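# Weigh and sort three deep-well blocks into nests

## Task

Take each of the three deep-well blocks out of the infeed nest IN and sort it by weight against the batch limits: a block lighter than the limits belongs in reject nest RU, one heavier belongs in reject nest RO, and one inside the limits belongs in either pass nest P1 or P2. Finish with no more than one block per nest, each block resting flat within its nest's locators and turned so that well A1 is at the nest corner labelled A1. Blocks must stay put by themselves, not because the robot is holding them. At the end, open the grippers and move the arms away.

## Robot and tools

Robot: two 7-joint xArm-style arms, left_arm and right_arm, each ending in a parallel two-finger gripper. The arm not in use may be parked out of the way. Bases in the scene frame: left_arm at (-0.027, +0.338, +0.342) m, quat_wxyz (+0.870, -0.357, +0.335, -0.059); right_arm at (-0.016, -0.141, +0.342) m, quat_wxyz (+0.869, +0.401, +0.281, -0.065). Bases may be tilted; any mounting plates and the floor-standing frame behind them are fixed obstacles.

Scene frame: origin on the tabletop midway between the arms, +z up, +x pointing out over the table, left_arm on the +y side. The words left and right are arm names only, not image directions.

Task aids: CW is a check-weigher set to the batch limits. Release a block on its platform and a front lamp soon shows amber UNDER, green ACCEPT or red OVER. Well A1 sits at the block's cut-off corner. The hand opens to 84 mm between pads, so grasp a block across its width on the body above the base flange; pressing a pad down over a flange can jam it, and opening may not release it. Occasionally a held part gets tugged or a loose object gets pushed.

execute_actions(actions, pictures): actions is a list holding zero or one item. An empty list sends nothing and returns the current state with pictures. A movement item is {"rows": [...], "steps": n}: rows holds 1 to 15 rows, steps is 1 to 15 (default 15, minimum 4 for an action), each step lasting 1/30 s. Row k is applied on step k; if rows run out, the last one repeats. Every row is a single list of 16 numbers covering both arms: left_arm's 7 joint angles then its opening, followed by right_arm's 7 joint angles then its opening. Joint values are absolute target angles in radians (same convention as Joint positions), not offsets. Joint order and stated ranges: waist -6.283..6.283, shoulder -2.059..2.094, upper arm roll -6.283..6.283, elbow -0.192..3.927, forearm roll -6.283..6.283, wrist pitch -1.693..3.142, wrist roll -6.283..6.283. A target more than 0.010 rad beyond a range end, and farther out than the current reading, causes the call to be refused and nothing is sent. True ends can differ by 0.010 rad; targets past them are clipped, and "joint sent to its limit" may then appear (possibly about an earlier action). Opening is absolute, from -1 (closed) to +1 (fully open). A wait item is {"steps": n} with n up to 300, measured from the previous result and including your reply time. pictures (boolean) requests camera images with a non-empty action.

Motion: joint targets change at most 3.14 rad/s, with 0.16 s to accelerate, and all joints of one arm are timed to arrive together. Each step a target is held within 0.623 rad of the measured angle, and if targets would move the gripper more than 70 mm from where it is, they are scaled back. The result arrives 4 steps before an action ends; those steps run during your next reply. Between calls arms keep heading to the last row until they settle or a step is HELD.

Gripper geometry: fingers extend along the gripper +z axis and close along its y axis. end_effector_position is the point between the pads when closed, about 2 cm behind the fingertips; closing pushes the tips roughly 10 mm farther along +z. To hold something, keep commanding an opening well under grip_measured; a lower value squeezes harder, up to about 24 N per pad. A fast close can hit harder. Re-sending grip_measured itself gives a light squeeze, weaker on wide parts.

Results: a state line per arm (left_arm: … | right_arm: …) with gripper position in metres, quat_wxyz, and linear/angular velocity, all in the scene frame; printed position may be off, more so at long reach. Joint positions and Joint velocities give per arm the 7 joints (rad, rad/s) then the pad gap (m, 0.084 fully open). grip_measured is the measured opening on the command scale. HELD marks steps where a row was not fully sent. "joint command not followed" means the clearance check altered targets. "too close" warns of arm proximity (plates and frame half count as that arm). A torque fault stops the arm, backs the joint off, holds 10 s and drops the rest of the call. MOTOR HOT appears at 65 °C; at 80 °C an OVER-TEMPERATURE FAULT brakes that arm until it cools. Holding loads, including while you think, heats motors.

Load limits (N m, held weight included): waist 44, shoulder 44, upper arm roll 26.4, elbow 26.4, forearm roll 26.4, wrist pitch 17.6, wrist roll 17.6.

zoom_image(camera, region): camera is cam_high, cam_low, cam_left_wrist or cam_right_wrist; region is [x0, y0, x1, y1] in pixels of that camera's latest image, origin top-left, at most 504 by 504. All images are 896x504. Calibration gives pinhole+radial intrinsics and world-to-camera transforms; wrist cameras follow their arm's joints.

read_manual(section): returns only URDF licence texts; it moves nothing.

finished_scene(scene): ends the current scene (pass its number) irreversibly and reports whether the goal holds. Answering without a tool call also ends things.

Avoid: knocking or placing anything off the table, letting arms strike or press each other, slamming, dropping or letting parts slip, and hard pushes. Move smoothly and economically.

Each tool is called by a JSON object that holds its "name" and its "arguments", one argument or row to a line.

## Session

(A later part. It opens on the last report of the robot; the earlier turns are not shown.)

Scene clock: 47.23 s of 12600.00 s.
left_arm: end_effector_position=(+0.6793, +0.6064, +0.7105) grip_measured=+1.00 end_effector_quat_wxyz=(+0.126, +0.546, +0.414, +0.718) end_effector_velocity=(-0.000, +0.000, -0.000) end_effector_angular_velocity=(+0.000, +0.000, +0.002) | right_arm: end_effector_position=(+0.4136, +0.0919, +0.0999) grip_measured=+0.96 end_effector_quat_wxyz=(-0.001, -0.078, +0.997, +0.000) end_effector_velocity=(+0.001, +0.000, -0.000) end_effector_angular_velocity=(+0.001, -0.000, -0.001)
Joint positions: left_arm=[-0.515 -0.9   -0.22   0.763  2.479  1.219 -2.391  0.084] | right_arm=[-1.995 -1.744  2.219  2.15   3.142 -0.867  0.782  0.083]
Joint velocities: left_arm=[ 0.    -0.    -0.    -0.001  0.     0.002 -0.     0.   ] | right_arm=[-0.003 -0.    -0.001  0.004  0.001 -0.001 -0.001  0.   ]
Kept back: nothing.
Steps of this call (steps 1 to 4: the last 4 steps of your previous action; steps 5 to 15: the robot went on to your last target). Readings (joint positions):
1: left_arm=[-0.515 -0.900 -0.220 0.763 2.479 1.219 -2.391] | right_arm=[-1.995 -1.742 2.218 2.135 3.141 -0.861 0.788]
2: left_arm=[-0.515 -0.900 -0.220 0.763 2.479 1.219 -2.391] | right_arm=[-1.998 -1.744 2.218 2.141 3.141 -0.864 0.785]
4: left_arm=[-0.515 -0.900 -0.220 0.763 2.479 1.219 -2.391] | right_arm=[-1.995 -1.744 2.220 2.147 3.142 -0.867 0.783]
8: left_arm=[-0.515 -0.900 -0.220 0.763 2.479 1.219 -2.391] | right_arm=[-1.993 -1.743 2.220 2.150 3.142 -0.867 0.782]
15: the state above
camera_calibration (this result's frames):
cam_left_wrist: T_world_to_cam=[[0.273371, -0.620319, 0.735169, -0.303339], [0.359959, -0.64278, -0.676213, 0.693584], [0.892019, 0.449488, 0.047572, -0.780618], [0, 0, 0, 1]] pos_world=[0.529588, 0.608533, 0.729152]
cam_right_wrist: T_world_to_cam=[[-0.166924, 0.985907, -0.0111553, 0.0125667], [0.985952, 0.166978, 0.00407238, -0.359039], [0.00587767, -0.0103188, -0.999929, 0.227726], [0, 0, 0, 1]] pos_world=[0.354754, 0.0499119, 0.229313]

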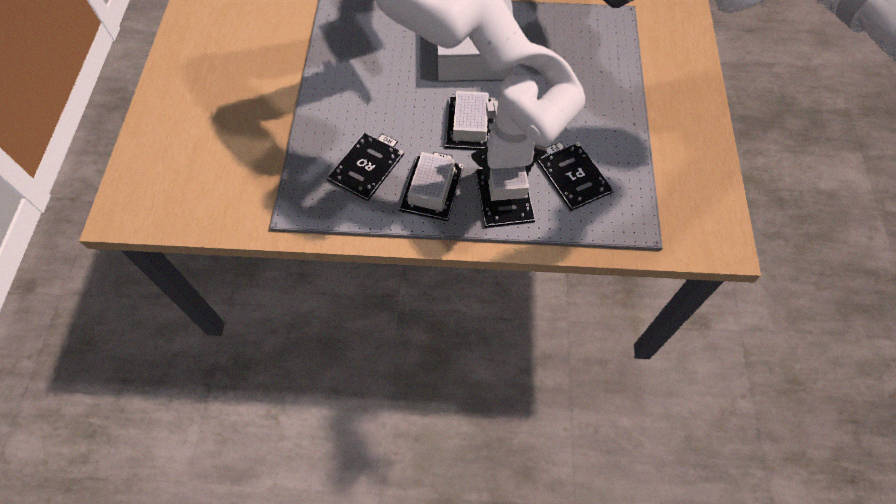

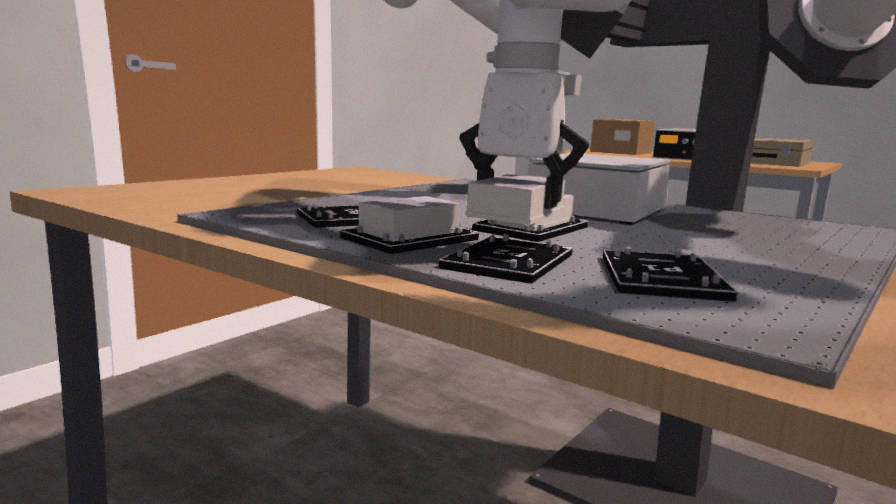

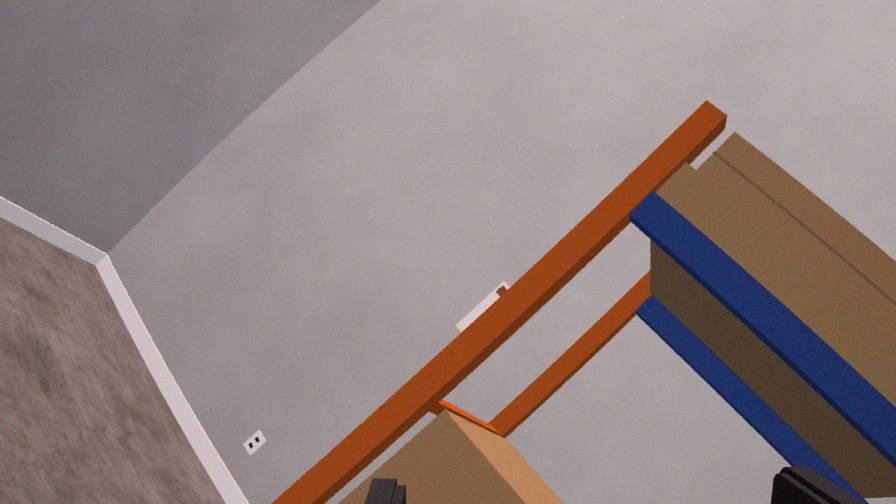

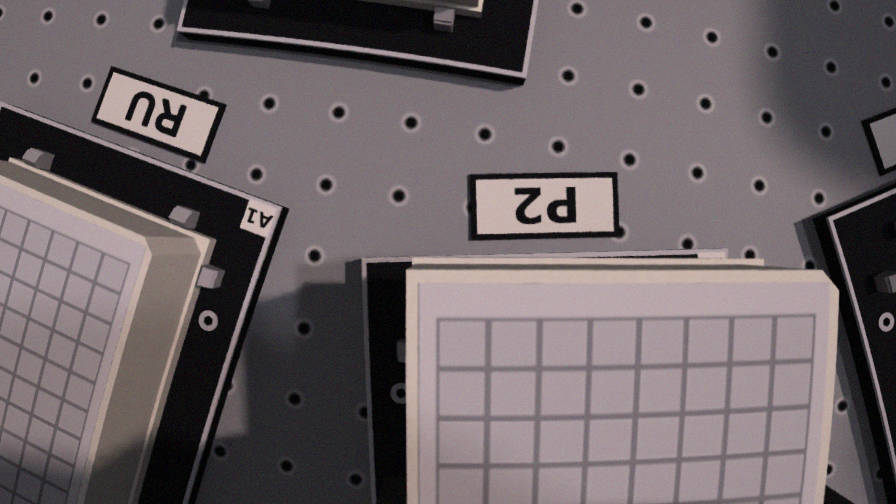

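{"name": "execute_actions", "arguments": {
  "actions": [
    {"rows":[[-0.515,-0.9,-0.22,0.763,2.479,1.219,-2.391,1,-2.0626,-1.7695,2.2009,2.2824,3.1416,-0.9314,0.73,-1]],"steps":10}
  ]
}}

{"name": "execute_actions", "arguments": {
  "actions": [
    {"rows":[[-0.515,-0.9,-0.22,0.763,2.479,1.219,-2.391,1,-2.155,-1.8338,2.1798,2.396,3.1416,-0.9344,0.73,-1]],"steps":15}
  ]
}}

{"name": "execute_actions", "arguments": {
  "actions": [
    {"steps":10}
  ],
  "pictures": true
}}

Scene clock: 48.13 s of 12600.00 s.
left_arm: end_effector_position=(+0.6793, +0.6064, +0.7105) grip_measured=+1.00 end_effector_quat_wxyz=(+0.126, +0.546, +0.414, +0.718) end_effector_velocity=(+0.001, -0.000, -0.002) end_effector_angular_velocity=(+0.000, +0.003, +0.000) | right_arm: end_effector_position=(+0.4287, +0.0941, +0.0998) grip_measured=+0.96 end_effector_quat_wxyz=(+0.000, -0.092, +0.996, +0.000) end_effector_velocity=(+0.062, -0.024, -0.009) end_effector_angular_velocity=(-0.036, -0.018, +0.042)
Joint positions: left_arm=[-0.515 -0.9   -0.22   0.763  2.479  1.219 -2.391  0.084] | right_arm=[-2.057 -1.767  2.202  2.27   3.141 -0.924  0.736  0.083]
Joint velocities: left_arm=[ 0.     0.001  0.002 -0.     0.     0.001  0.     0.   ] | right_arm=[-0.207 -0.043 -0.089  0.332 -0.009 -0.16  -0.131 -0.   ]
Steps of this call (steps 1 to 15: the robot went on to your last target; steps 16 to 21: nothing new was sent; steps 22 to 27: the first 6 steps of this action). Readings (joint positions):
22: left_arm=[-0.515 -0.900 -0.220 0.763 2.479 1.219 -2.391] | right_arm=[-1.996 -1.744 2.219 2.151 3.142 -0.868 0.781]
23: left_arm=[-0.515 -0.900 -0.220 0.763 2.479 1.219 -2.391] | right_arm=[-2.001 -1.746 2.218 2.161 3.142 -0.873 0.777]
25: left_arm=[-0.515 -0.900 -0.220 0.763 2.479 1.219 -2.391] | right_arm=[-2.031 -1.759 2.211 2.223 3.142 -0.903 0.753]
27: the state above

Scene clock: 48.63 s of 12600.00 s.
left_arm: end_effector_position=(+0.6793, +0.6064, +0.7105) grip_measured=+1.00 end_effector_quat_wxyz=(+0.126, +0.546, +0.414, +0.718) end_effector_velocity=(+0.000, +0.001, -0.001) end_effector_angular_velocity=(-0.000, +0.001, +0.002) | right_arm: end_effector_position=(+0.4289, +0.0947, +0.0681) grip_measured=+0.96 end_effector_quat_wxyz=(-0.000, -0.094, +0.996, +0.000) end_effector_velocity=(+0.040, +0.028, +0.047) end_effector_angular_velocity=(+0.077, -0.088, -0.009)
Joint positions: left_arm=[-0.515 -0.9   -0.22   0.763  2.479  1.219 -2.391  0.084] | right_arm=[-2.155 -1.834  2.18   2.396  3.142 -0.934  0.73   0.083]
Joint velocities: left_arm=[ 0.     0.001  0.002  0.001  0.     0.001 -0.     0.   ] | right_arm=[ 0.048  0.042 -0.009  0.055 -0.004 -0.002  0.001  0.   ]
Steps of this call (steps 1 to 4: the last 4 steps of your previous action; steps 5 to 15: the first 11 steps of this action). Readings (joint positions):
5: left_arm=[-0.515 -0.900 -0.220 0.763 2.479 1.219 -2.391] | right_arm=[-2.063 -1.770 2.201 2.283 3.142 -0.931 0.730]
6: left_arm=[-0.515 -0.900 -0.220 0.763 2.479 1.219 -2.391] | right_arm=[-2.069 -1.775 2.199 2.294 3.142 -0.932 0.730]
8: left_arm=[-0.515 -0.900 -0.220 0.763 2.479 1.219 -2.391] | right_arm=[-2.112 -1.804 2.188 2.355 3.142 -0.933 0.730]
12: left_arm=[-0.515 -0.900 -0.220 0.763 2.479 1.219 -2.391] | right_arm=[-2.160 -1.837 2.181 2.388 3.142 -0.934 0.730]
15: the state above

Scene clock: 48.97 s of 12600.00 s.
left_arm: end_effector_position=(+0.6793, +0.6064, +0.7105) grip_measured=+1.00 end_effector_quat_wxyz=(+0.126, +0.546, +0.414, +0.718) end_effector_velocity=(-0.000, +0.000, +0.000) end_effector_angular_velocity=(+0.000, -0.000, +0.001) | right_arm: end_effector_position=(+0.4291, +0.0946, +0.0681) grip_measured=+0.96 end_effector_quat_wxyz=(-0.000, -0.094, +0.996, +0.000) end_effector_velocity=(+0.001, +0.001, +0.001) end_effector_angular_velocity=(+0.002, -0.002, -0.001)
Joint positions: left_arm=[-0.515 -0.9   -0.22   0.763  2.479  1.219 -2.391  0.084] | right_arm=[-2.155 -1.834  2.18   2.396  3.142 -0.934  0.73   0.083]
Joint velocities: left_arm=[ 0.    -0.    -0.    -0.     0.     0.001 -0.     0.   ] | right_arm=[-0.     0.001 -0.     0.003  0.     0.     0.     0.   ]
Kept back: nothing.
Steps of this call (steps 1 to 4: the last 4 steps of your previous action; steps 5 to 10: the robot went on to your last target). Readings (joint positions):
1: left_arm=[-0.515 -0.900 -0.220 0.763 2.479 1.219 -2.391] | right_arm=[-2.154 -1.833 2.180 2.397 3.142 -0.934 0.730]
2: left_arm=[-0.515 -0.900 -0.220 0.763 2.479 1.219 -2.391] | right_arm=[-2.153 -1.832 2.180 2.398 3.142 -0.934 0.730]
4: left_arm=[-0.515 -0.900 -0.220 0.763 2.479 1.219 -2.391] | right_arm=[-2.154 -1.833 2.180 2.397 3.142 -0.934 0.730]
8: left_arm=[-0.515 -0.900 -0.220 0.763 2.479 1.219 -2.391] | right_arm=[-2.155 -1.834 2.180 2.396 3.142 -0.934 0.730]
10: the state above
camera_calibration (this result's frames):
cam_left_wrist: T_world_to_cam=[[0.273371, -0.620319, 0.735169, -0.303339], [0.359959, -0.642779, -0.676213, 0.693584], [0.892019, 0.449488, 0.0475721, -0.780618], [0, 0, 0, 1]] pos_world=[0.529588, 0.608533, 0.729152]
cam_right_wrist: T_world_to_cam=[[-0.19887, 0.979956, -0.0116928, 0.0264758], [0.98, 0.198937, 0.00481897, -0.375165], [0.0070485, -0.0105006, -0.99992, 0.195443], [0, 0, 0, 1]] pos_world=[0.371549, 0.0507413, 0.197545]

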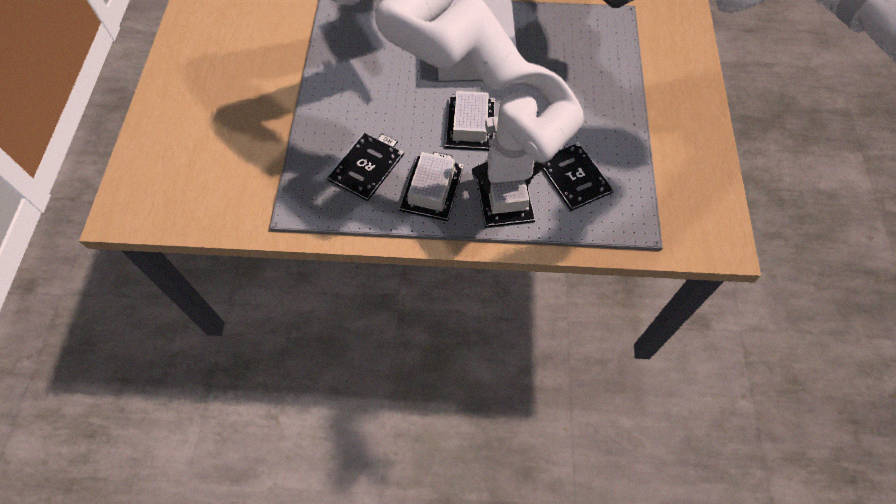

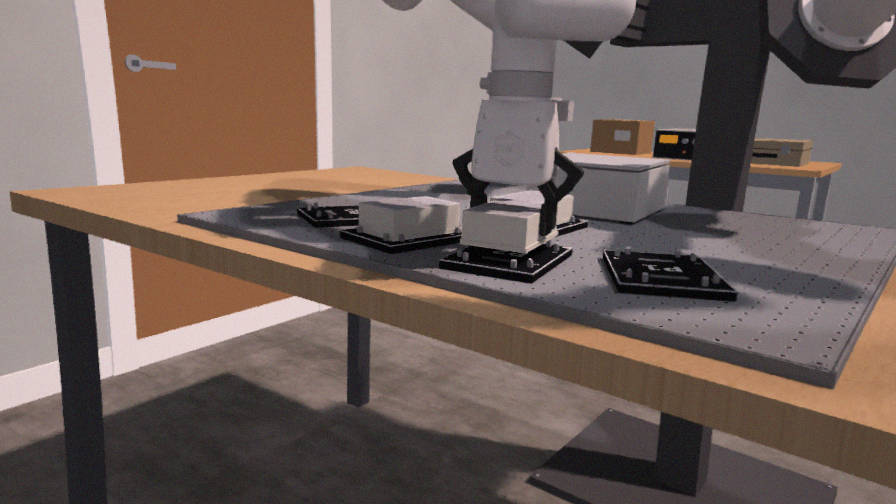

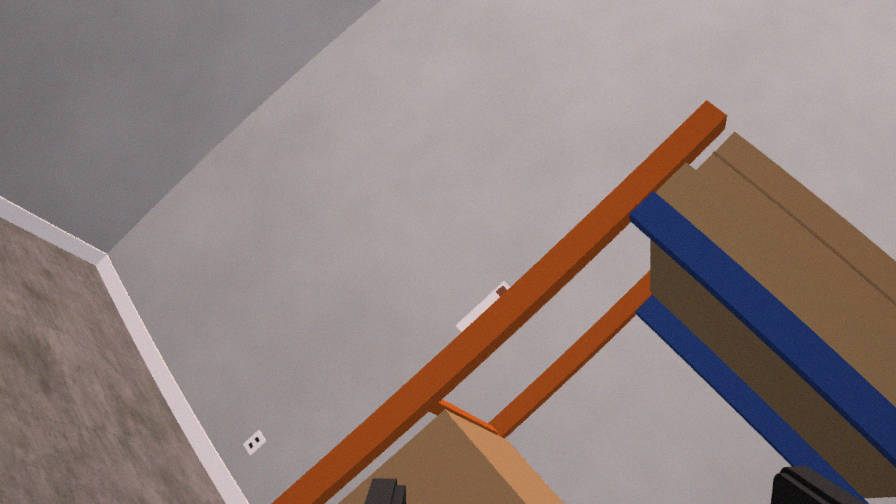

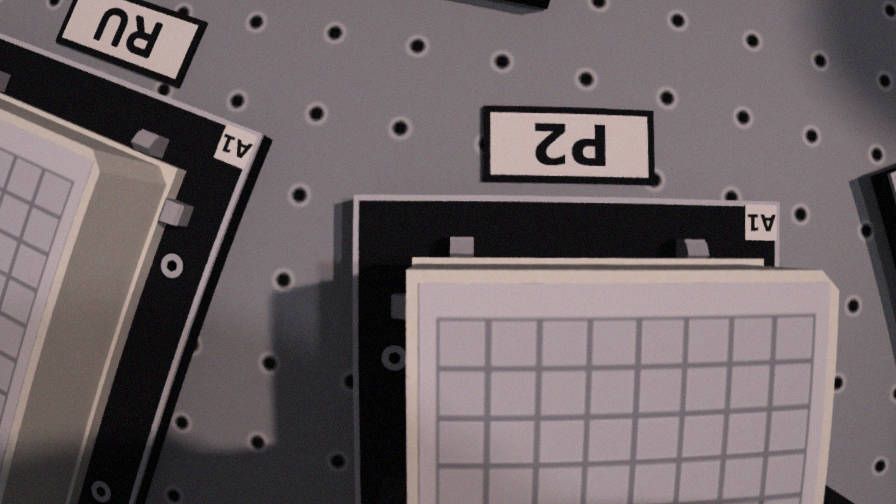

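{"name": "execute_actions", "arguments": {
  "actions": [
    {"rows":[[-0.515,-0.9,-0.22,0.763,2.479,1.219,-2.391,1,-2.155,-1.8338,2.1798,2.396,3.1416,-0.9344,0.74,-1],[-0.515,-0.9,-0.22,0.763,2.479,1.219,-2.391,1,-2.177,-1.848,2.1735,2.426,3.1416,-0.939,0.74,-1],[-0.515,-0.9,-0.22,0.763,2.479,1.219,-2.391,1,-2.177,-1.848,2.1735,2.426,3.1416,-0.939,0.74,-1],[-0.515,-0.9,-0.22,0.763,2.479,1.219,-2.391,1,-2.177,-1.848,2.1735,2.426,3.1416,-0.939,0.74,-1],[-0.515,-0.9,-0.22,0.763,2.479,1.219,-2.391,1,-2.1996,-1.863,2.167,2.458,3.1416,-0.945,0.74,-1],[-0.515,-0.9,-0.22,0.763,2.479,1.219,-2.391,1,-2.1996,-1.863,2.167,2.458,3.1416,-0.945,0.74,-1],[-0.515,-0.9,-0.22,0.763,2.479,1.219,-2.391,1,-2.1996,-1.863,2.167,2.458,3.1416,-0.945,0.74,-1],[-0.515,-0.9,-0.22,0.763,2.479,1.219,-2.391,1,-2.224,-1.879,2.16,2.494,3.1416,-0.953,0.74,-1],[-0.515,-0.9,-0.22,0.763,2.479,1.219,-2.391,1,-2.224,-1.879,2.16,2.494,3.1416,-0.953,0.74,-1],[-0.515,-0.9,-0.22,0.763,2.479,1.219,-2.391,1,-2.224,-1.879,2.16,2.494,3.1416,-0.953,0.74,-1],[-0.515,-0.9,-0.22,0.763,2.479,1.219,-2.391,1,-2.2504,-1.8956,2.1521,2.5355,3.1416,-0.9637,0.74,-1]],"steps":15}
  ]
}}

{"name": "execute_actions", "arguments": {
  "actions": [
    {"steps":12}
  ],
  "pictures": true
}}

Scene clock: 50.37 s of 12600.00 s.
left_arm: end_effector_position=(+0.6793, +0.6064, +0.7105) grip_measured=+1.00 end_effector_quat_wxyz=(+0.126, +0.546, +0.414, +0.718) end_effector_velocity=(-0.000, +0.001, +0.001) end_effector_angular_velocity=(-0.000, -0.001, +0.003) | right_arm: end_effector_position=(+0.4302, +0.0942, +0.0516) grip_measured=+0.96 end_effector_quat_wxyz=(+0.001, -0.089, +0.996, -0.000) end_effector_velocity=(-0.001, +0.001, -0.054) end_effector_angular_velocity=(+0.004, -0.013, +0.017)
Joint positions: left_arm=[-0.515 -0.9   -0.22   0.763  2.479  1.219 -2.391  0.084] | right_arm=[-2.22  -1.875  2.16   2.488  3.141 -0.951  0.74   0.083]
Joint velocities: left_arm=[ 0.    -0.001 -0.     0.001  0.     0.001 -0.     0.   ] | right_arm=[-0.211 -0.144 -0.065  0.308 -0.008 -0.049 -0.005 -0.   ]
Steps of this call (steps 1 to 15: the robot went on to your last target; steps 16 to 31: nothing new was sent; steps 32 to 42: the first 11 steps of this action). Readings (joint positions):
32: left_arm=[-0.515 -0.900 -0.220 0.763 2.479 1.219 -2.391] | right_arm=[-2.155 -1.834 2.180 2.396 3.142 -0.934 0.731]
33: left_arm=[-0.515 -0.900 -0.220 0.763 2.479 1.219 -2.391] | right_arm=[-2.156 -1.834 2.180 2.397 3.142 -0.935 0.734]
35: left_arm=[-0.515 -0.900 -0.220 0.763 2.479 1.219 -2.391] | right_arm=[-2.167 -1.841 2.176 2.415 3.142 -0.937 0.738]
39: left_arm=[-0.515 -0.900 -0.220 0.763 2.479 1.219 -2.391] | right_arm=[-2.196 -1.861 2.168 2.452 3.141 -0.943 0.740]
42: the state above

Scene clock: 50.77 s of 12600.00 s.
left_arm: end_effector_position=(+0.6793, +0.6064, +0.7105) grip_measured=+1.00 end_effector_quat_wxyz=(+0.126, +0.546, +0.414, +0.718) end_effector_velocity=(-0.000, +0.001, +0.000) end_effector_angular_velocity=(-0.000, -0.001, +0.002) | right_arm: end_effector_position=(+0.4303, +0.0944, +0.0460) grip_measured=+0.96 end_effector_quat_wxyz=(+0.001, -0.089, +0.996, +0.000) end_effector_velocity=(-0.001, -0.000, -0.004) end_effector_angular_velocity=(+0.003, -0.000, +0.002)
Joint positions: left_arm=[-0.515 -0.9   -0.22   0.763  2.479  1.219 -2.391  0.084] | right_arm=[-2.249 -1.894  2.151  2.536  3.141 -0.964  0.74   0.083]
Joint velocities: left_arm=[-0.    -0.    -0.     0.001  0.     0.001  0.     0.   ] | right_arm=[-0.006 -0.004 -0.    -0.    -0.     0.009 -0.002 -0.   ]
Kept back: nothing.
Steps of this call (steps 1 to 4: the last 4 steps of your previous action; steps 5 to 12: the robot went on to your last target). Readings (joint positions):
1: left_arm=[-0.515 -0.900 -0.220 0.763 2.479 1.219 -2.391] | right_arm=[-2.228 -1.881 2.158 2.502 3.141 -0.955 0.740]
2: left_arm=[-0.515 -0.900 -0.220 0.763 2.479 1.219 -2.391] | right_arm=[-2.237 -1.887 2.155 2.517 3.141 -0.960 0.740]
4: left_arm=[-0.515 -0.900 -0.220 0.763 2.479 1.219 -2.391] | right_arm=[-2.246 -1.892 2.152 2.532 3.141 -0.966 0.740]
8: left_arm=[-0.515 -0.900 -0.220 0.763 2.479 1.219 -2.391] | right_arm=[-2.249 -1.894 2.151 2.536 3.141 -0.966 0.740]
12: the state above
camera_calibration (this result's frames):
cam_left_wrist: T_world_to_cam=[[0.273371, -0.620319, 0.735169, -0.303339], [0.359959, -0.64278, -0.676213, 0.693584], [0.892019, 0.449488, 0.0475719, -0.780618], [0, 0, 0, 1]] pos_world=[0.529588, 0.608533, 0.729152]
cam_right_wrist: T_world_to_cam=[[-0.188605, 0.981977, -0.0122323, 0.022069], [0.982012, 0.188696, 0.006752, -0.376158], [0.00893849, -0.0107388, -0.999902, 0.17248], [0, 0, 0, 1]] pos_world=[0.372012, 0.0511605, 0.175273]

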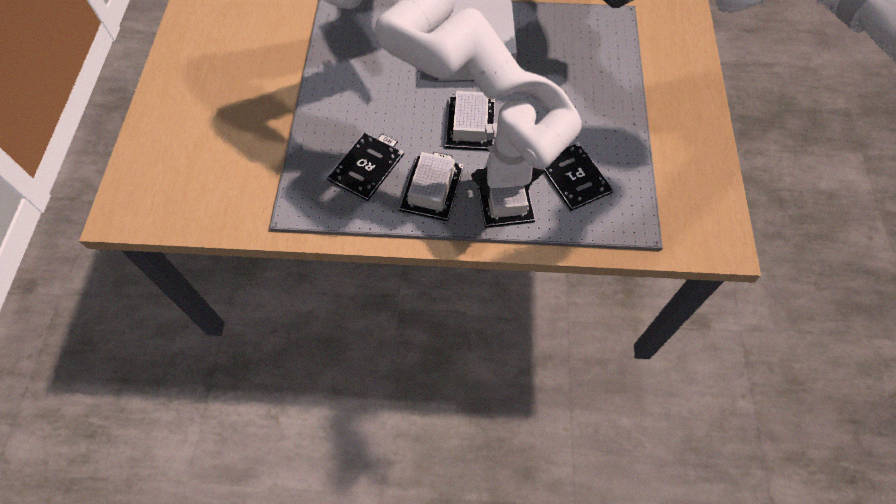

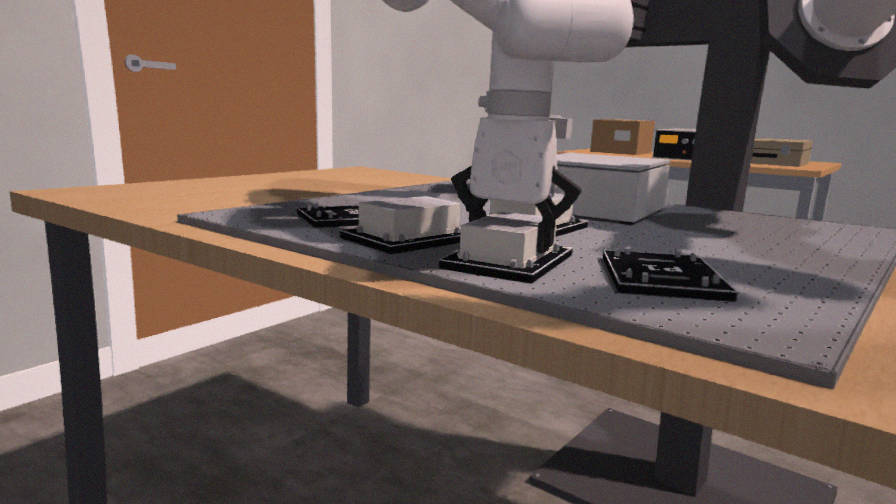

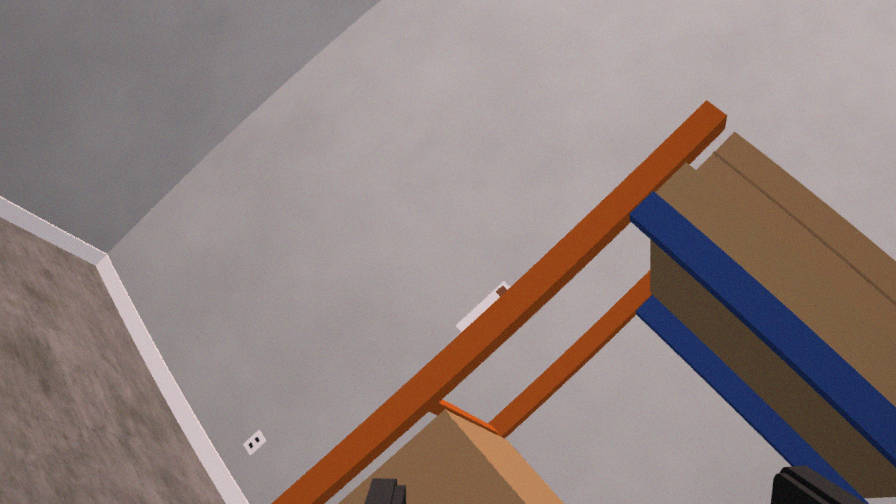

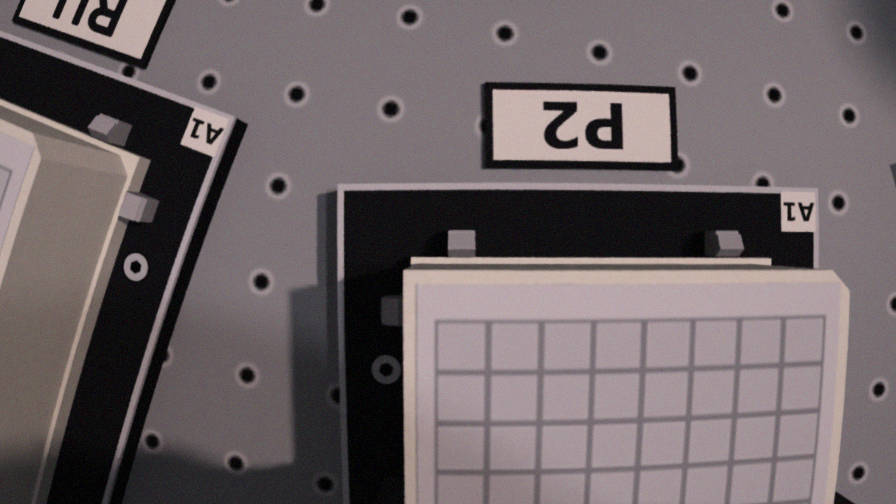

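{"name": "execute_actions", "arguments": {
  "actions": [
    {"rows":[[-0.515,-0.9,-0.22,0.763,2.479,1.219,-2.391,1,-2.247,-1.893,2.1521,2.533,3.1416,-0.9637,0.74,1]],"steps":8}
  ]
}}

{"name": "execute_actions", "arguments": {
  "actions": [
    {"rows":[[-0.515,-0.9,-0.22,0.763,2.479,1.219,-2.391,1,-2.224,-1.879,2.16,2.494,3.1416,-0.953,0.74,1],[-0.515,-0.9,-0.22,0.763,2.479,1.219,-2.391,1,-2.224,-1.879,2.16,2.494,3.1416,-0.953,0.74,1],[-0.515,-0.9,-0.22,0.763,2.479,1.219,-2.391,1,-2.1996,-1.863,2.167,2.458,3.1416,-0.945,0.74,1],[-0.515,-0.9,-0.22,0.763,2.479,1.219,-2.391,1,-2.1996,-1.863,2.167,2.458,3.1416,-0.945,0.74,1],[-0.515,-0.9,-0.22,0.763,2.479,1.219,-2.391,1,-2.177,-1.848,2.1735,2.426,3.1416,-0.939,0.74,1],[-0.515,-0.9,-0.22,0.763,2.479,1.219,-2.391,1,-2.177,-1.848,2.1735,2.426,3.1416,-0.939,0.74,1],[-0.515,-0.9,-0.22,0.763,2.479,1.219,-2.391,1,-2.155,-1.8338,2.1798,2.396,3.1416,-0.9344,0.74,1],[-0.515,-0.9,-0.22,0.763,2.479,1.219,-2.391,1,-2.155,-1.8338,2.1798,2.396,3.1416,-0.9344,0.74,1],[-0.515,-0.9,-0.22,0.763,2.479,1.219,-2.391,1,-2.106,-1.8,2.191,2.333,3.1416,-0.931,0.74,1],[-0.515,-0.9,-0.22,0.763,2.479,1.219,-2.391,1,-2.106,-1.8,2.191,2.333,3.1416,-0.931,0.74,1],[-0.515,-0.9,-0.22,0.763,2.479,1.219,-2.391,1,-2.0626,-1.7695,2.2009,2.2824,3.1416,-0.9314,0.74,1]],"steps":15}
  ]
}}

{"name": "execute_actions", "arguments": {
  "actions": [
    {"rows":[[-0.515,-0.9,-0.22,0.763,2.479,1.219,-2.391,1,-1.65,-1.56,2.33,1.6,3.1416,-0.66,1.0,1]],"steps":15}
  ]
}}

{"name": "execute_actions", "arguments": {
  "actions": [
    {"rows":[[-0.515,-0.9,-0.22,0.763,2.479,1.219,-2.391,1,-1.4253,-1.5684,2.4395,1.1157,3.1416,-0.3681,1.27,1]],"steps":15}
  ]
}}

{"name": "execute_actions", "arguments": {
  "actions": [
    {"steps":8}
  ]
}}

{"name": "execute_actions", "arguments": {
  "actions": [
    {"rows":[[-0.515,-0.9,-0.22,0.763,2.479,1.219,-2.391,1,-1.4824,-1.6354,2.4376,1.1534,3.1416,-0.318,1.27,1]],"steps":15}
  ],
  "pictures": true
}}

Scene clock: 51.50 s of 12600.00 s.
left_arm: end_effector_position=(+0.6793, +0.6064, +0.7105) grip_measured=+1.00 end_effector_quat_wxyz=(+0.126, +0.546, +0.414, +0.718) end_effector_velocity=(+0.000, +0.000, -0.001) end_effector_angular_velocity=(-0.000, +0.002, +0.001) | right_arm: end_effector_position=(+0.4298, +0.0945, +0.0455) grip_measured=+0.97 end_effector_quat_wxyz=(+0.000, -0.089, +0.996, +0.000) end_effector_velocity=(-0.005, +0.000, -0.002) end_effector_angular_velocity=(+0.003, +0.012, -0.008)
Joint positions: left_arm=[-0.515 -0.9   -0.22   0.763  2.479  1.219 -2.391  0.084] | right_arm=[-2.248 -1.894  2.152  2.533  3.141 -0.962  0.74   0.083]
Joint velocities: left_arm=[ 0.     0.001  0.002  0.     0.     0.001 -0.     0.   ] | right_arm=[ 0.006  0.004  0.007 -0.02   0.008  0.009  0.003  0.016]
Steps of this call (steps 1 to 18: the robot went on to your last target; steps 19 to 22: the first 4 steps of this action). Readings (joint positions):
19: left_arm=[-0.515 -0.900 -0.220 0.763 2.479 1.219 -2.391] | right_arm=[-2.250 -1.895 2.151 2.536 3.141 -0.963 0.740]
20: left_arm=[-0.515 -0.900 -0.220 0.763 2.479 1.219 -2.391] | right_arm=[-2.249 -1.894 2.152 2.534 3.141 -0.963 0.740]
22: the state above

Scene clock: 52.00 s of 12600.00 s.
left_arm: end_effector_position=(+0.6793, +0.6064, +0.7105) grip_measured=+1.00 end_effector_quat_wxyz=(+0.126, +0.546, +0.414, +0.718) end_effector_velocity=(+0.000, -0.001, -0.000) end_effector_angular_velocity=(+0.001, +0.000, -0.002) | right_arm: end_effector_position=(+0.4283, +0.0940, +0.0747) grip_measured=+1.00 end_effector_quat_wxyz=(-0.002, -0.089, +0.996, -0.001) end_effector_velocity=(-0.007, -0.007, +0.182) end_effector_angular_velocity=(-0.022, +0.019, +0.001)
Joint positions: left_arm=[-0.515 -0.9   -0.22   0.763  2.479  1.219 -2.391  0.084] | right_arm=[-2.132 -1.819  2.186  2.365  3.142 -0.933  0.74   0.084]
Joint velocities: left_arm=[ 0.     0.001 -0.001 -0.001  0.    -0.001 -0.     0.   ] | right_arm=[ 0.576  0.393  0.143 -0.755  0.001  0.043 -0.    -0.   ]
Steps of this call (steps 1 to 4: the last 4 steps of your previous action; steps 5 to 15: the first 11 steps of this action). Readings (joint positions):
5: left_arm=[-0.515 -0.900 -0.220 0.763 2.479 1.219 -2.391] | right_arm=[-2.249 -1.897 2.155 2.529 3.143 -0.962 0.740]
6: left_arm=[-0.515 -0.900 -0.220 0.763 2.479 1.219 -2.391] | right_arm=[-2.244 -1.893 2.157 2.520 3.143 -0.960 0.740]
8: left_arm=[-0.515 -0.900 -0.220 0.763 2.479 1.219 -2.391] | right_arm=[-2.225 -1.881 2.163 2.491 3.143 -0.952 0.740]
12: left_arm=[-0.515 -0.900 -0.220 0.763 2.479 1.219 -2.391] | right_arm=[-2.177 -1.848 2.174 2.426 3.142 -0.939 0.740]
15: the state above

Scene clock: 52.50 s of 12600.00 s.
left_arm: end_effector_position=(+0.6793, +0.6064, +0.7105) grip_measured=+1.00 end_effector_quat_wxyz=(+0.126, +0.546, +0.414, +0.718) end_effector_velocity=(-0.001, -0.000, +0.001) end_effector_angular_velocity=(+0.000, -0.002, -0.000) | right_arm: end_effector_position=(+0.3410, +0.0899, +0.1534) grip_measured=+1.00 end_effector_quat_wxyz=(-0.003, -0.031, +0.999, +0.027) end_effector_velocity=(-0.308, -0.111, +0.076) end_effector_angular_velocity=(-0.018, +0.116, -0.134)
Joint positions: left_arm=[-0.515 -0.9   -0.22   0.763  2.479  1.219 -2.391  0.084] | right_arm=[-1.69  -1.582  2.319  1.678  3.142 -0.691  0.971  0.084]
Joint velocities: left_arm=[-0.    -0.001 -0.002 -0.     0.     0.     0.     0.   ] | right_arm=[ 0.831  0.4    0.288 -1.48   0.004  0.529  0.518 -0.   ]
Steps of this call (steps 1 to 4: the last 4 steps of your previous action; steps 5 to 15: the first 11 steps of this action). Readings (joint positions):
5: left_arm=[-0.515 -0.900 -0.220 0.763 2.479 1.219 -2.391] | right_arm=[-2.060 -1.768 2.201 2.289 3.142 -0.931 0.741]
6: left_arm=[-0.515 -0.900 -0.220 0.763 2.479 1.219 -2.391] | right_arm=[-2.054 -1.764 2.203 2.276 3.142 -0.926 0.745]
8: left_arm=[-0.515 -0.900 -0.220 0.763 2.479 1.219 -2.391] | right_arm=[-2.010 -1.741 2.217 2.195 3.141 -0.892 0.777]
12: left_arm=[-0.515 -0.900 -0.220 0.763 2.479 1.219 -2.391] | right_arm=[-1.808 -1.640 2.280 1.880 3.142 -0.766 0.899]
15: the state above

Scene clock: 53.00 s of 12600.00 s.
left_arm: end_effector_position=(+0.6793, +0.6064, +0.7105) grip_measured=+1.00 end_effector_quat_wxyz=(+0.126, +0.546, +0.414, +0.718) end_effector_velocity=(-0.000, -0.000, +0.000) end_effector_angular_velocity=(+0.000, -0.001, +0.000) | right_arm: end_effector_position=(+0.2188, +0.0103, +0.1191) grip_measured=+1.00 end_effector_quat_wxyz=(-0.003, +0.005, +1.000, +0.000) end_effector_velocity=(-0.212, -0.240, -0.066) end_effector_angular_velocity=(-0.201, -0.030, -0.086)
Joint positions: left_arm=[-0.515 -0.9   -0.22   0.763  2.479  1.219 -2.391  0.084] | right_arm=[-1.445 -1.57   2.433  1.155  3.142 -0.395  1.245  0.084]
Joint velocities: left_arm=[ 0.     0.    -0.001 -0.    -0.     0.001  0.     0.   ] | right_arm=[ 0.448 -0.031  0.239 -0.982  0.003  0.534  0.507 -0.   ]
Steps of this call (steps 1 to 4: the last 4 steps of your previous action; steps 5 to 15: the first 11 steps of this action). Readings (joint positions):
5: left_arm=[-0.515 -0.900 -0.220 0.763 2.479 1.219 -2.391] | right_arm=[-1.651 -1.561 2.329 1.601 3.142 -0.660 1.000]
6: left_arm=[-0.515 -0.900 -0.220 0.763 2.479 1.219 -2.391] | right_arm=[-1.648 -1.561 2.329 1.592 3.141 -0.653 1.006]
8: left_arm=[-0.515 -0.900 -0.220 0.763 2.479 1.219 -2.391] | right_arm=[-1.616 -1.560 2.340 1.522 3.140 -0.608 1.048]
12: left_arm=[-0.515 -0.900 -0.220 0.763 2.479 1.219 -2.391] | right_arm=[-1.511 -1.568 2.401 1.296 3.142 -0.477 1.169]
15: the state above

Scene clock: 53.27 s of 12600.00 s.
left_arm: end_effector_position=(+0.6793, +0.6064, +0.7105) grip_measured=+1.00 end_effector_quat_wxyz=(+0.126, +0.546, +0.414, +0.718) end_effector_velocity=(+0.000, -0.001, -0.000) end_effector_angular_velocity=(+0.001, +0.000, -0.002) | right_arm: end_effector_position=(+0.2145, +0.0035, +0.1177) grip_measured=+1.00 end_effector_quat_wxyz=(+0.000, +0.011, +1.000, +0.001) end_effector_velocity=(-0.010, -0.006, -0.003) end_effector_angular_velocity=(-0.013, +0.013, +0.010)
Joint positions: left_arm=[-0.515 -0.9   -0.22   0.763  2.479  1.219 -2.391  0.084] | right_arm=[-1.426 -1.567  2.437  1.119  3.141 -0.368  1.27   0.084]
Joint velocities: left_arm=[-0.     0.002 -0.001 -0.     0.     0.001 -0.     0.   ] | right_arm=[ 0.001 -0.005  0.015 -0.014  0.002  0.001  0.002  0.   ]
Kept back: nothing.
Steps of this call (steps 1 to 4: the last 4 steps of your previous action; steps 5 to 8: the robot went on to your last target). Readings (joint positions):
1: left_arm=[-0.515 -0.900 -0.220 0.763 2.479 1.219 -2.391] | right_arm=[-1.434 -1.571 2.439 1.130 3.142 -0.382 1.258]
2: left_arm=[-0.515 -0.900 -0.220 0.763 2.479 1.219 -2.391] | right_arm=[-1.429 -1.571 2.441 1.119 3.142 -0.375 1.264]
4: left_arm=[-0.515 -0.900 -0.220 0.763 2.479 1.219 -2.391] | right_arm=[-1.427 -1.569 2.439 1.117 3.142 -0.370 1.269]
8: the state above

Scene clock: 53.63 s of 12600.00 s.
left_arm: end_effector_position=(+0.6793, +0.6064, +0.7105) grip_measured=+1.00 end_effector_quat_wxyz=(+0.126, +0.546, +0.414, +0.718) end_effector_velocity=(+0.000, +0.000, -0.000) end_effector_angular_velocity=(-0.000, +0.000, -0.000) | right_arm: end_effector_position=(+0.2132, +0.0029, +0.0866) grip_measured=+1.00 end_effector_quat_wxyz=(-0.000, +0.011, +1.000, +0.001) end_effector_velocity=(+0.003, +0.010, +0.006) end_effector_angular_velocity=(+0.022, -0.008, +0.002)
Joint positions: left_arm=[-0.515 -0.9   -0.22   0.763  2.479  1.219 -2.391  0.084] | right_arm=[-1.482 -1.635  2.437  1.154  3.142 -0.318  1.27   0.084]
Joint velocities: left_arm=[ 0.    -0.     0.     0.     0.    -0.001 -0.     0.   ] | right_arm=[ 0.011  0.011  0.001  0.008 -0.     0.     0.    -0.   ]
Steps of this call (steps 1 to 11: the first 11 steps of this action). Readings (joint positions):
1: left_arm=[-0.515 -0.900 -0.220 0.763 2.479 1.219 -2.391] | right_arm=[-1.427 -1.568 2.438 1.119 3.141 -0.367 1.270]
2: left_arm=[-0.515 -0.900 -0.220 0.763 2.479 1.219 -2.391] | right_arm=[-1.433 -1.576 2.438 1.125 3.141 -0.360 1.270]
4: left_arm=[-0.515 -0.900 -0.220 0.763 2.479 1.219 -2.391] | right_arm=[-1.466 -1.615 2.437 1.148 3.141 -0.331 1.270]
8: left_arm=[-0.515 -0.900 -0.220 0.763 2.479 1.219 -2.391] | right_arm=[-1.484 -1.637 2.438 1.151 3.142 -0.319 1.270]
11: the state above
camera_calibration (this result's frames):
cam_left_wrist: T_world_to_cam=[[0.273371, -0.620319, 0.735169, -0.303339], [0.359959, -0.642779, -0.676213, 0.693584], [0.892019, 0.449488, 0.0475721, -0.780618], [0, 0, 0, 1]] pos_world=[0.529588, 0.608533, 0.729152]
cam_right_wrist: T_world_to_cam=[[0.0099208, 0.999895, -0.0105644, 0.0289961], [0.999938, -0.00986668, 0.00516297, -0.149166], [0.00505819, -0.0106149, -0.999931, 0.214875], [0, 0, 0, 1]] pos_world=[0.147782, -0.0281839, 0.215936]

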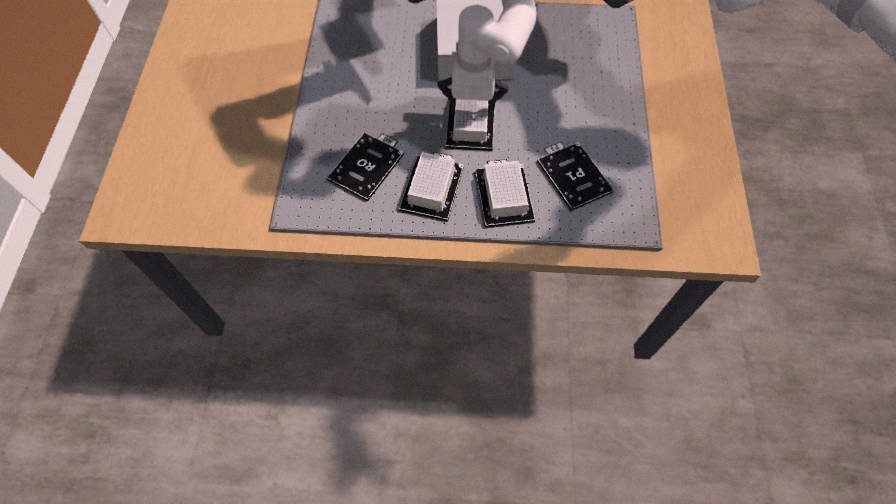

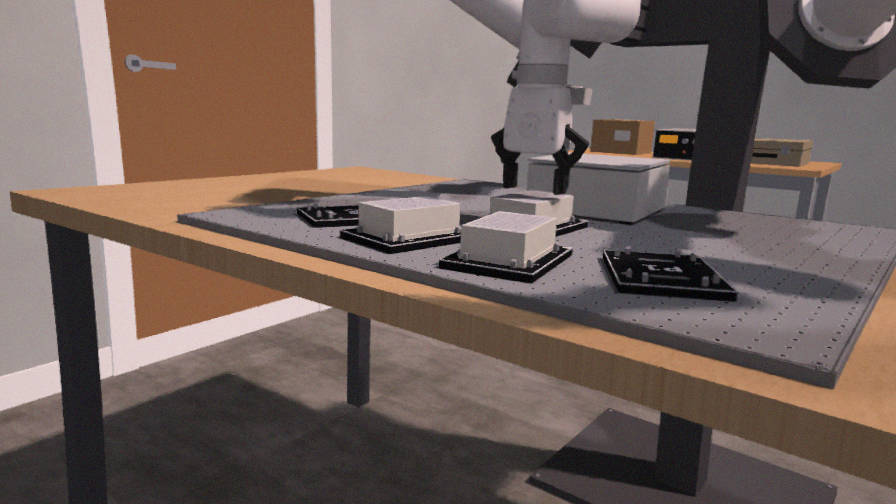

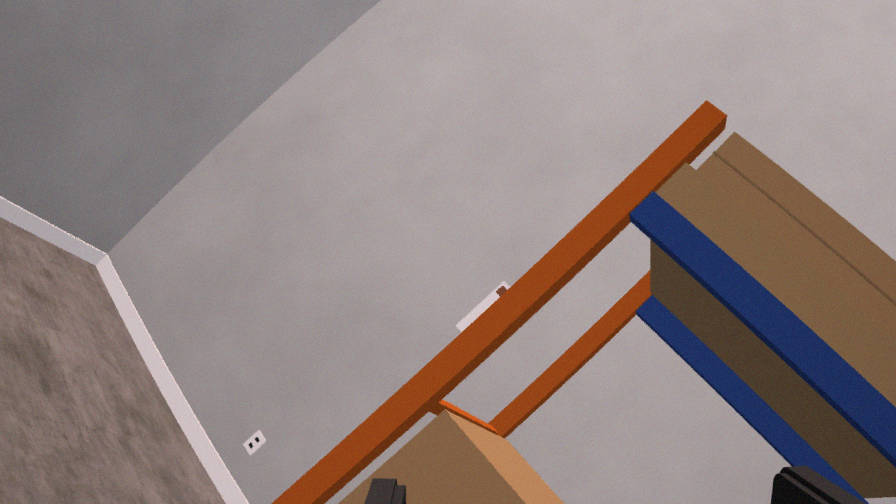

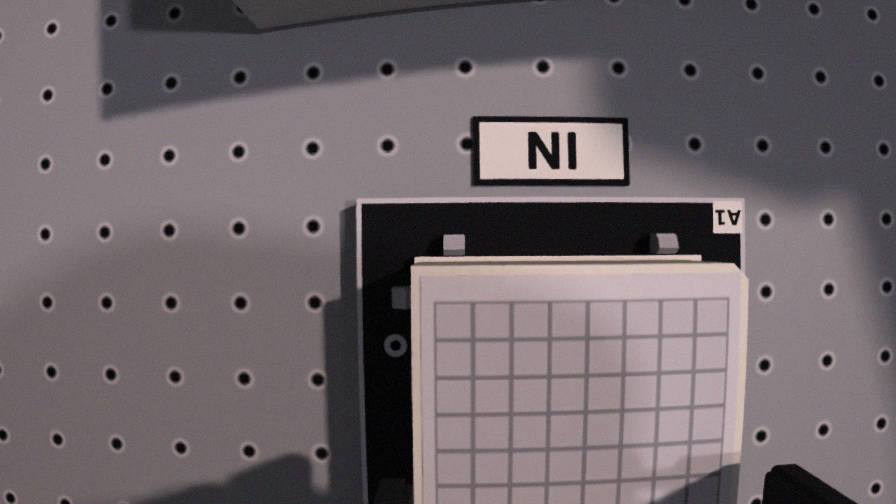

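{"name": "execute_actions", "arguments": {
  "actions": [
    {"rows":[[-0.515,-0.9,-0.22,0.763,2.479,1.219,-2.391,1,-1.496,-1.6506,2.4364,1.1603,3.1416,-0.3042,1.27,1]],"steps":15}
  ],
  "pictures": true
}}

Scene clock: 54.20 s of 12600.00 s.
left_arm: end_effector_position=(+0.6793, +0.6064, +0.7105) grip_measured=+1.00 end_effector_quat_wxyz=(+0.126, +0.546, +0.414, +0.718) end_effector_velocity=(+0.000, -0.000, -0.000) end_effector_angular_velocity=(-0.000, +0.001, -0.001) | right_arm: end_effector_position=(+0.2128, +0.0016, +0.0787) grip_measured=+1.00 end_effector_quat_wxyz=(-0.000, +0.011, +1.000, +0.001) end_effector_velocity=(+0.000, +0.000, +0.000) end_effector_angular_velocity=(+0.001, -0.000, -0.000)
Joint positions: left_arm=[-0.515 -0.9   -0.22   0.763  2.479  1.219 -2.391  0.084] | right_arm=[-1.496 -1.65   2.436  1.161  3.142 -0.304  1.27   0.084]
Joint velocities: left_arm=[ 0.     0.001  0.001  0.001  0.    -0.001  0.     0.   ] | right_arm=[ 0.001  0.001  0.001 -0.    -0.001  0.     0.002 -0.   ]
Steps of this call (steps 1 to 4: the last 4 steps of your previous action; steps 5 to 6: the robot went on to your last target; steps 7 to 17: the first 11 steps of this action). Readings (joint positions):
7: left_arm=[-0.515 -0.900 -0.220 0.763 2.479 1.219 -2.391] | right_arm=[-1.483 -1.636 2.438 1.154 3.142 -0.317 1.270]
8: left_arm=[-0.515 -0.900 -0.220 0.763 2.479 1.219 -2.391] | right_arm=[-1.486 -1.639 2.437 1.157 3.142 -0.313 1.270]
10: left_arm=[-0.515 -0.900 -0.220 0.763 2.479 1.219 -2.391] | right_arm=[-1.494 -1.648 2.437 1.159 3.142 -0.307 1.270]
14: left_arm=[-0.515 -0.900 -0.220 0.763 2.479 1.219 -2.391] | right_arm=[-1.496 -1.651 2.436 1.160 3.142 -0.304 1.270]
17: the state above
camera_calibration (this result's frames):
cam_left_wrist: T_world_to_cam=[[0.273371, -0.620319, 0.735169, -0.303339], [0.359959, -0.642779, -0.676213, 0.693584], [0.892019, 0.449488, 0.0475721, -0.780618], [0, 0, 0, 1]] pos_world=[0.529588, 0.608533, 0.729152]
cam_right_wrist: T_world_to_cam=[[0.0102286, 0.999886, -0.0110867, 0.0301399], [0.999937, -0.0101762, 0.00477694, -0.148698], [0.00466358, -0.0111349, -0.999927, 0.207108], [0, 0, 0, 1]] pos_world=[0.147415, -0.0293435, 0.208137]

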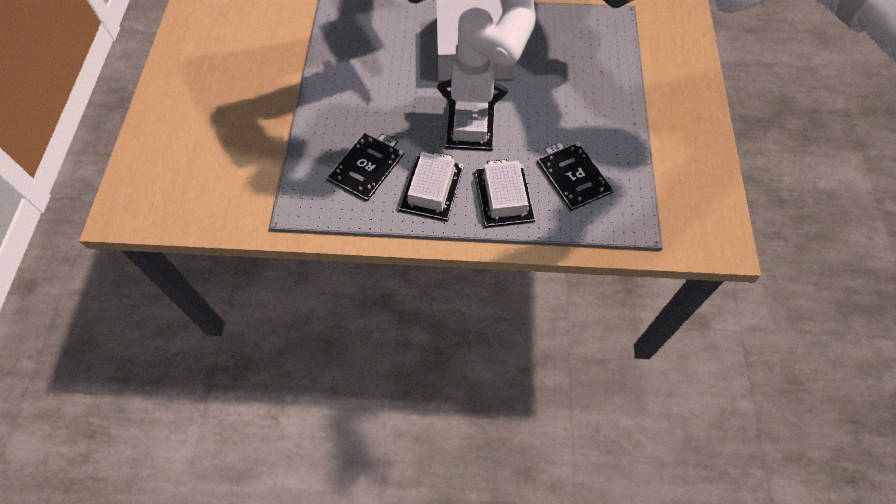

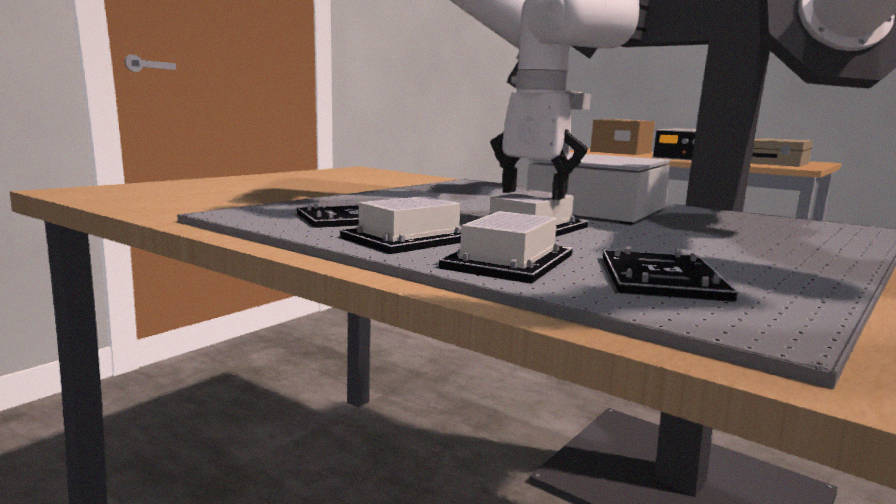

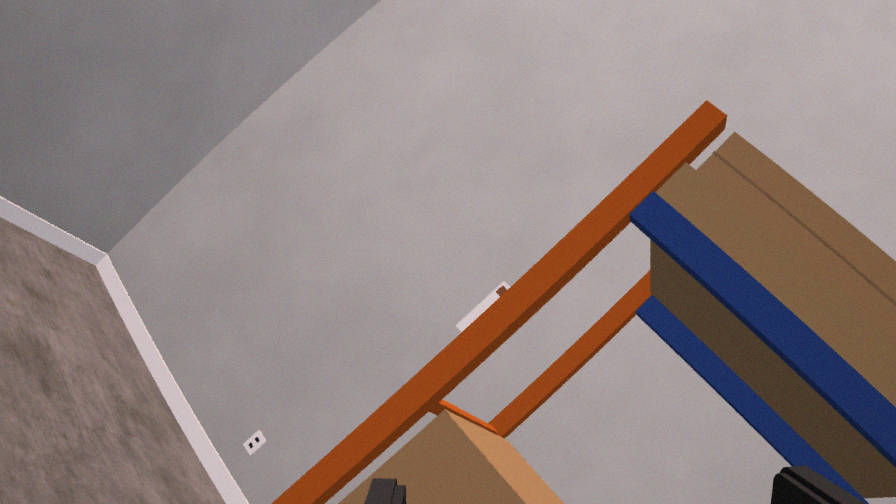

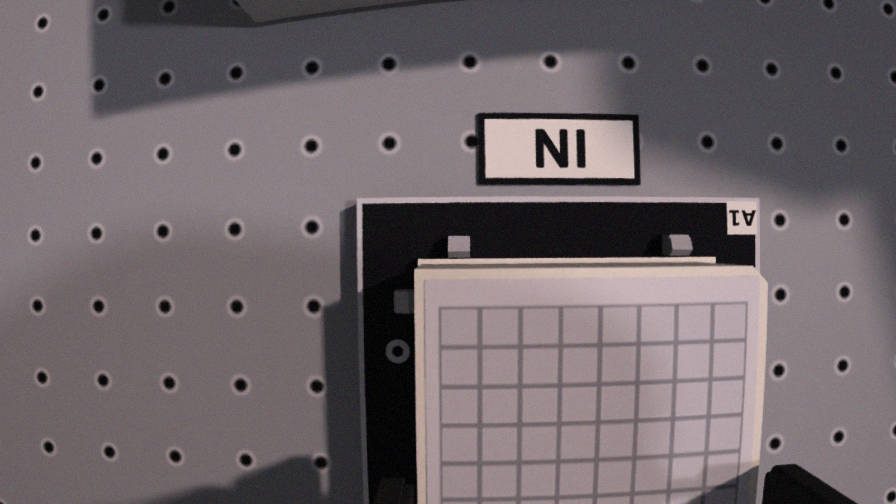

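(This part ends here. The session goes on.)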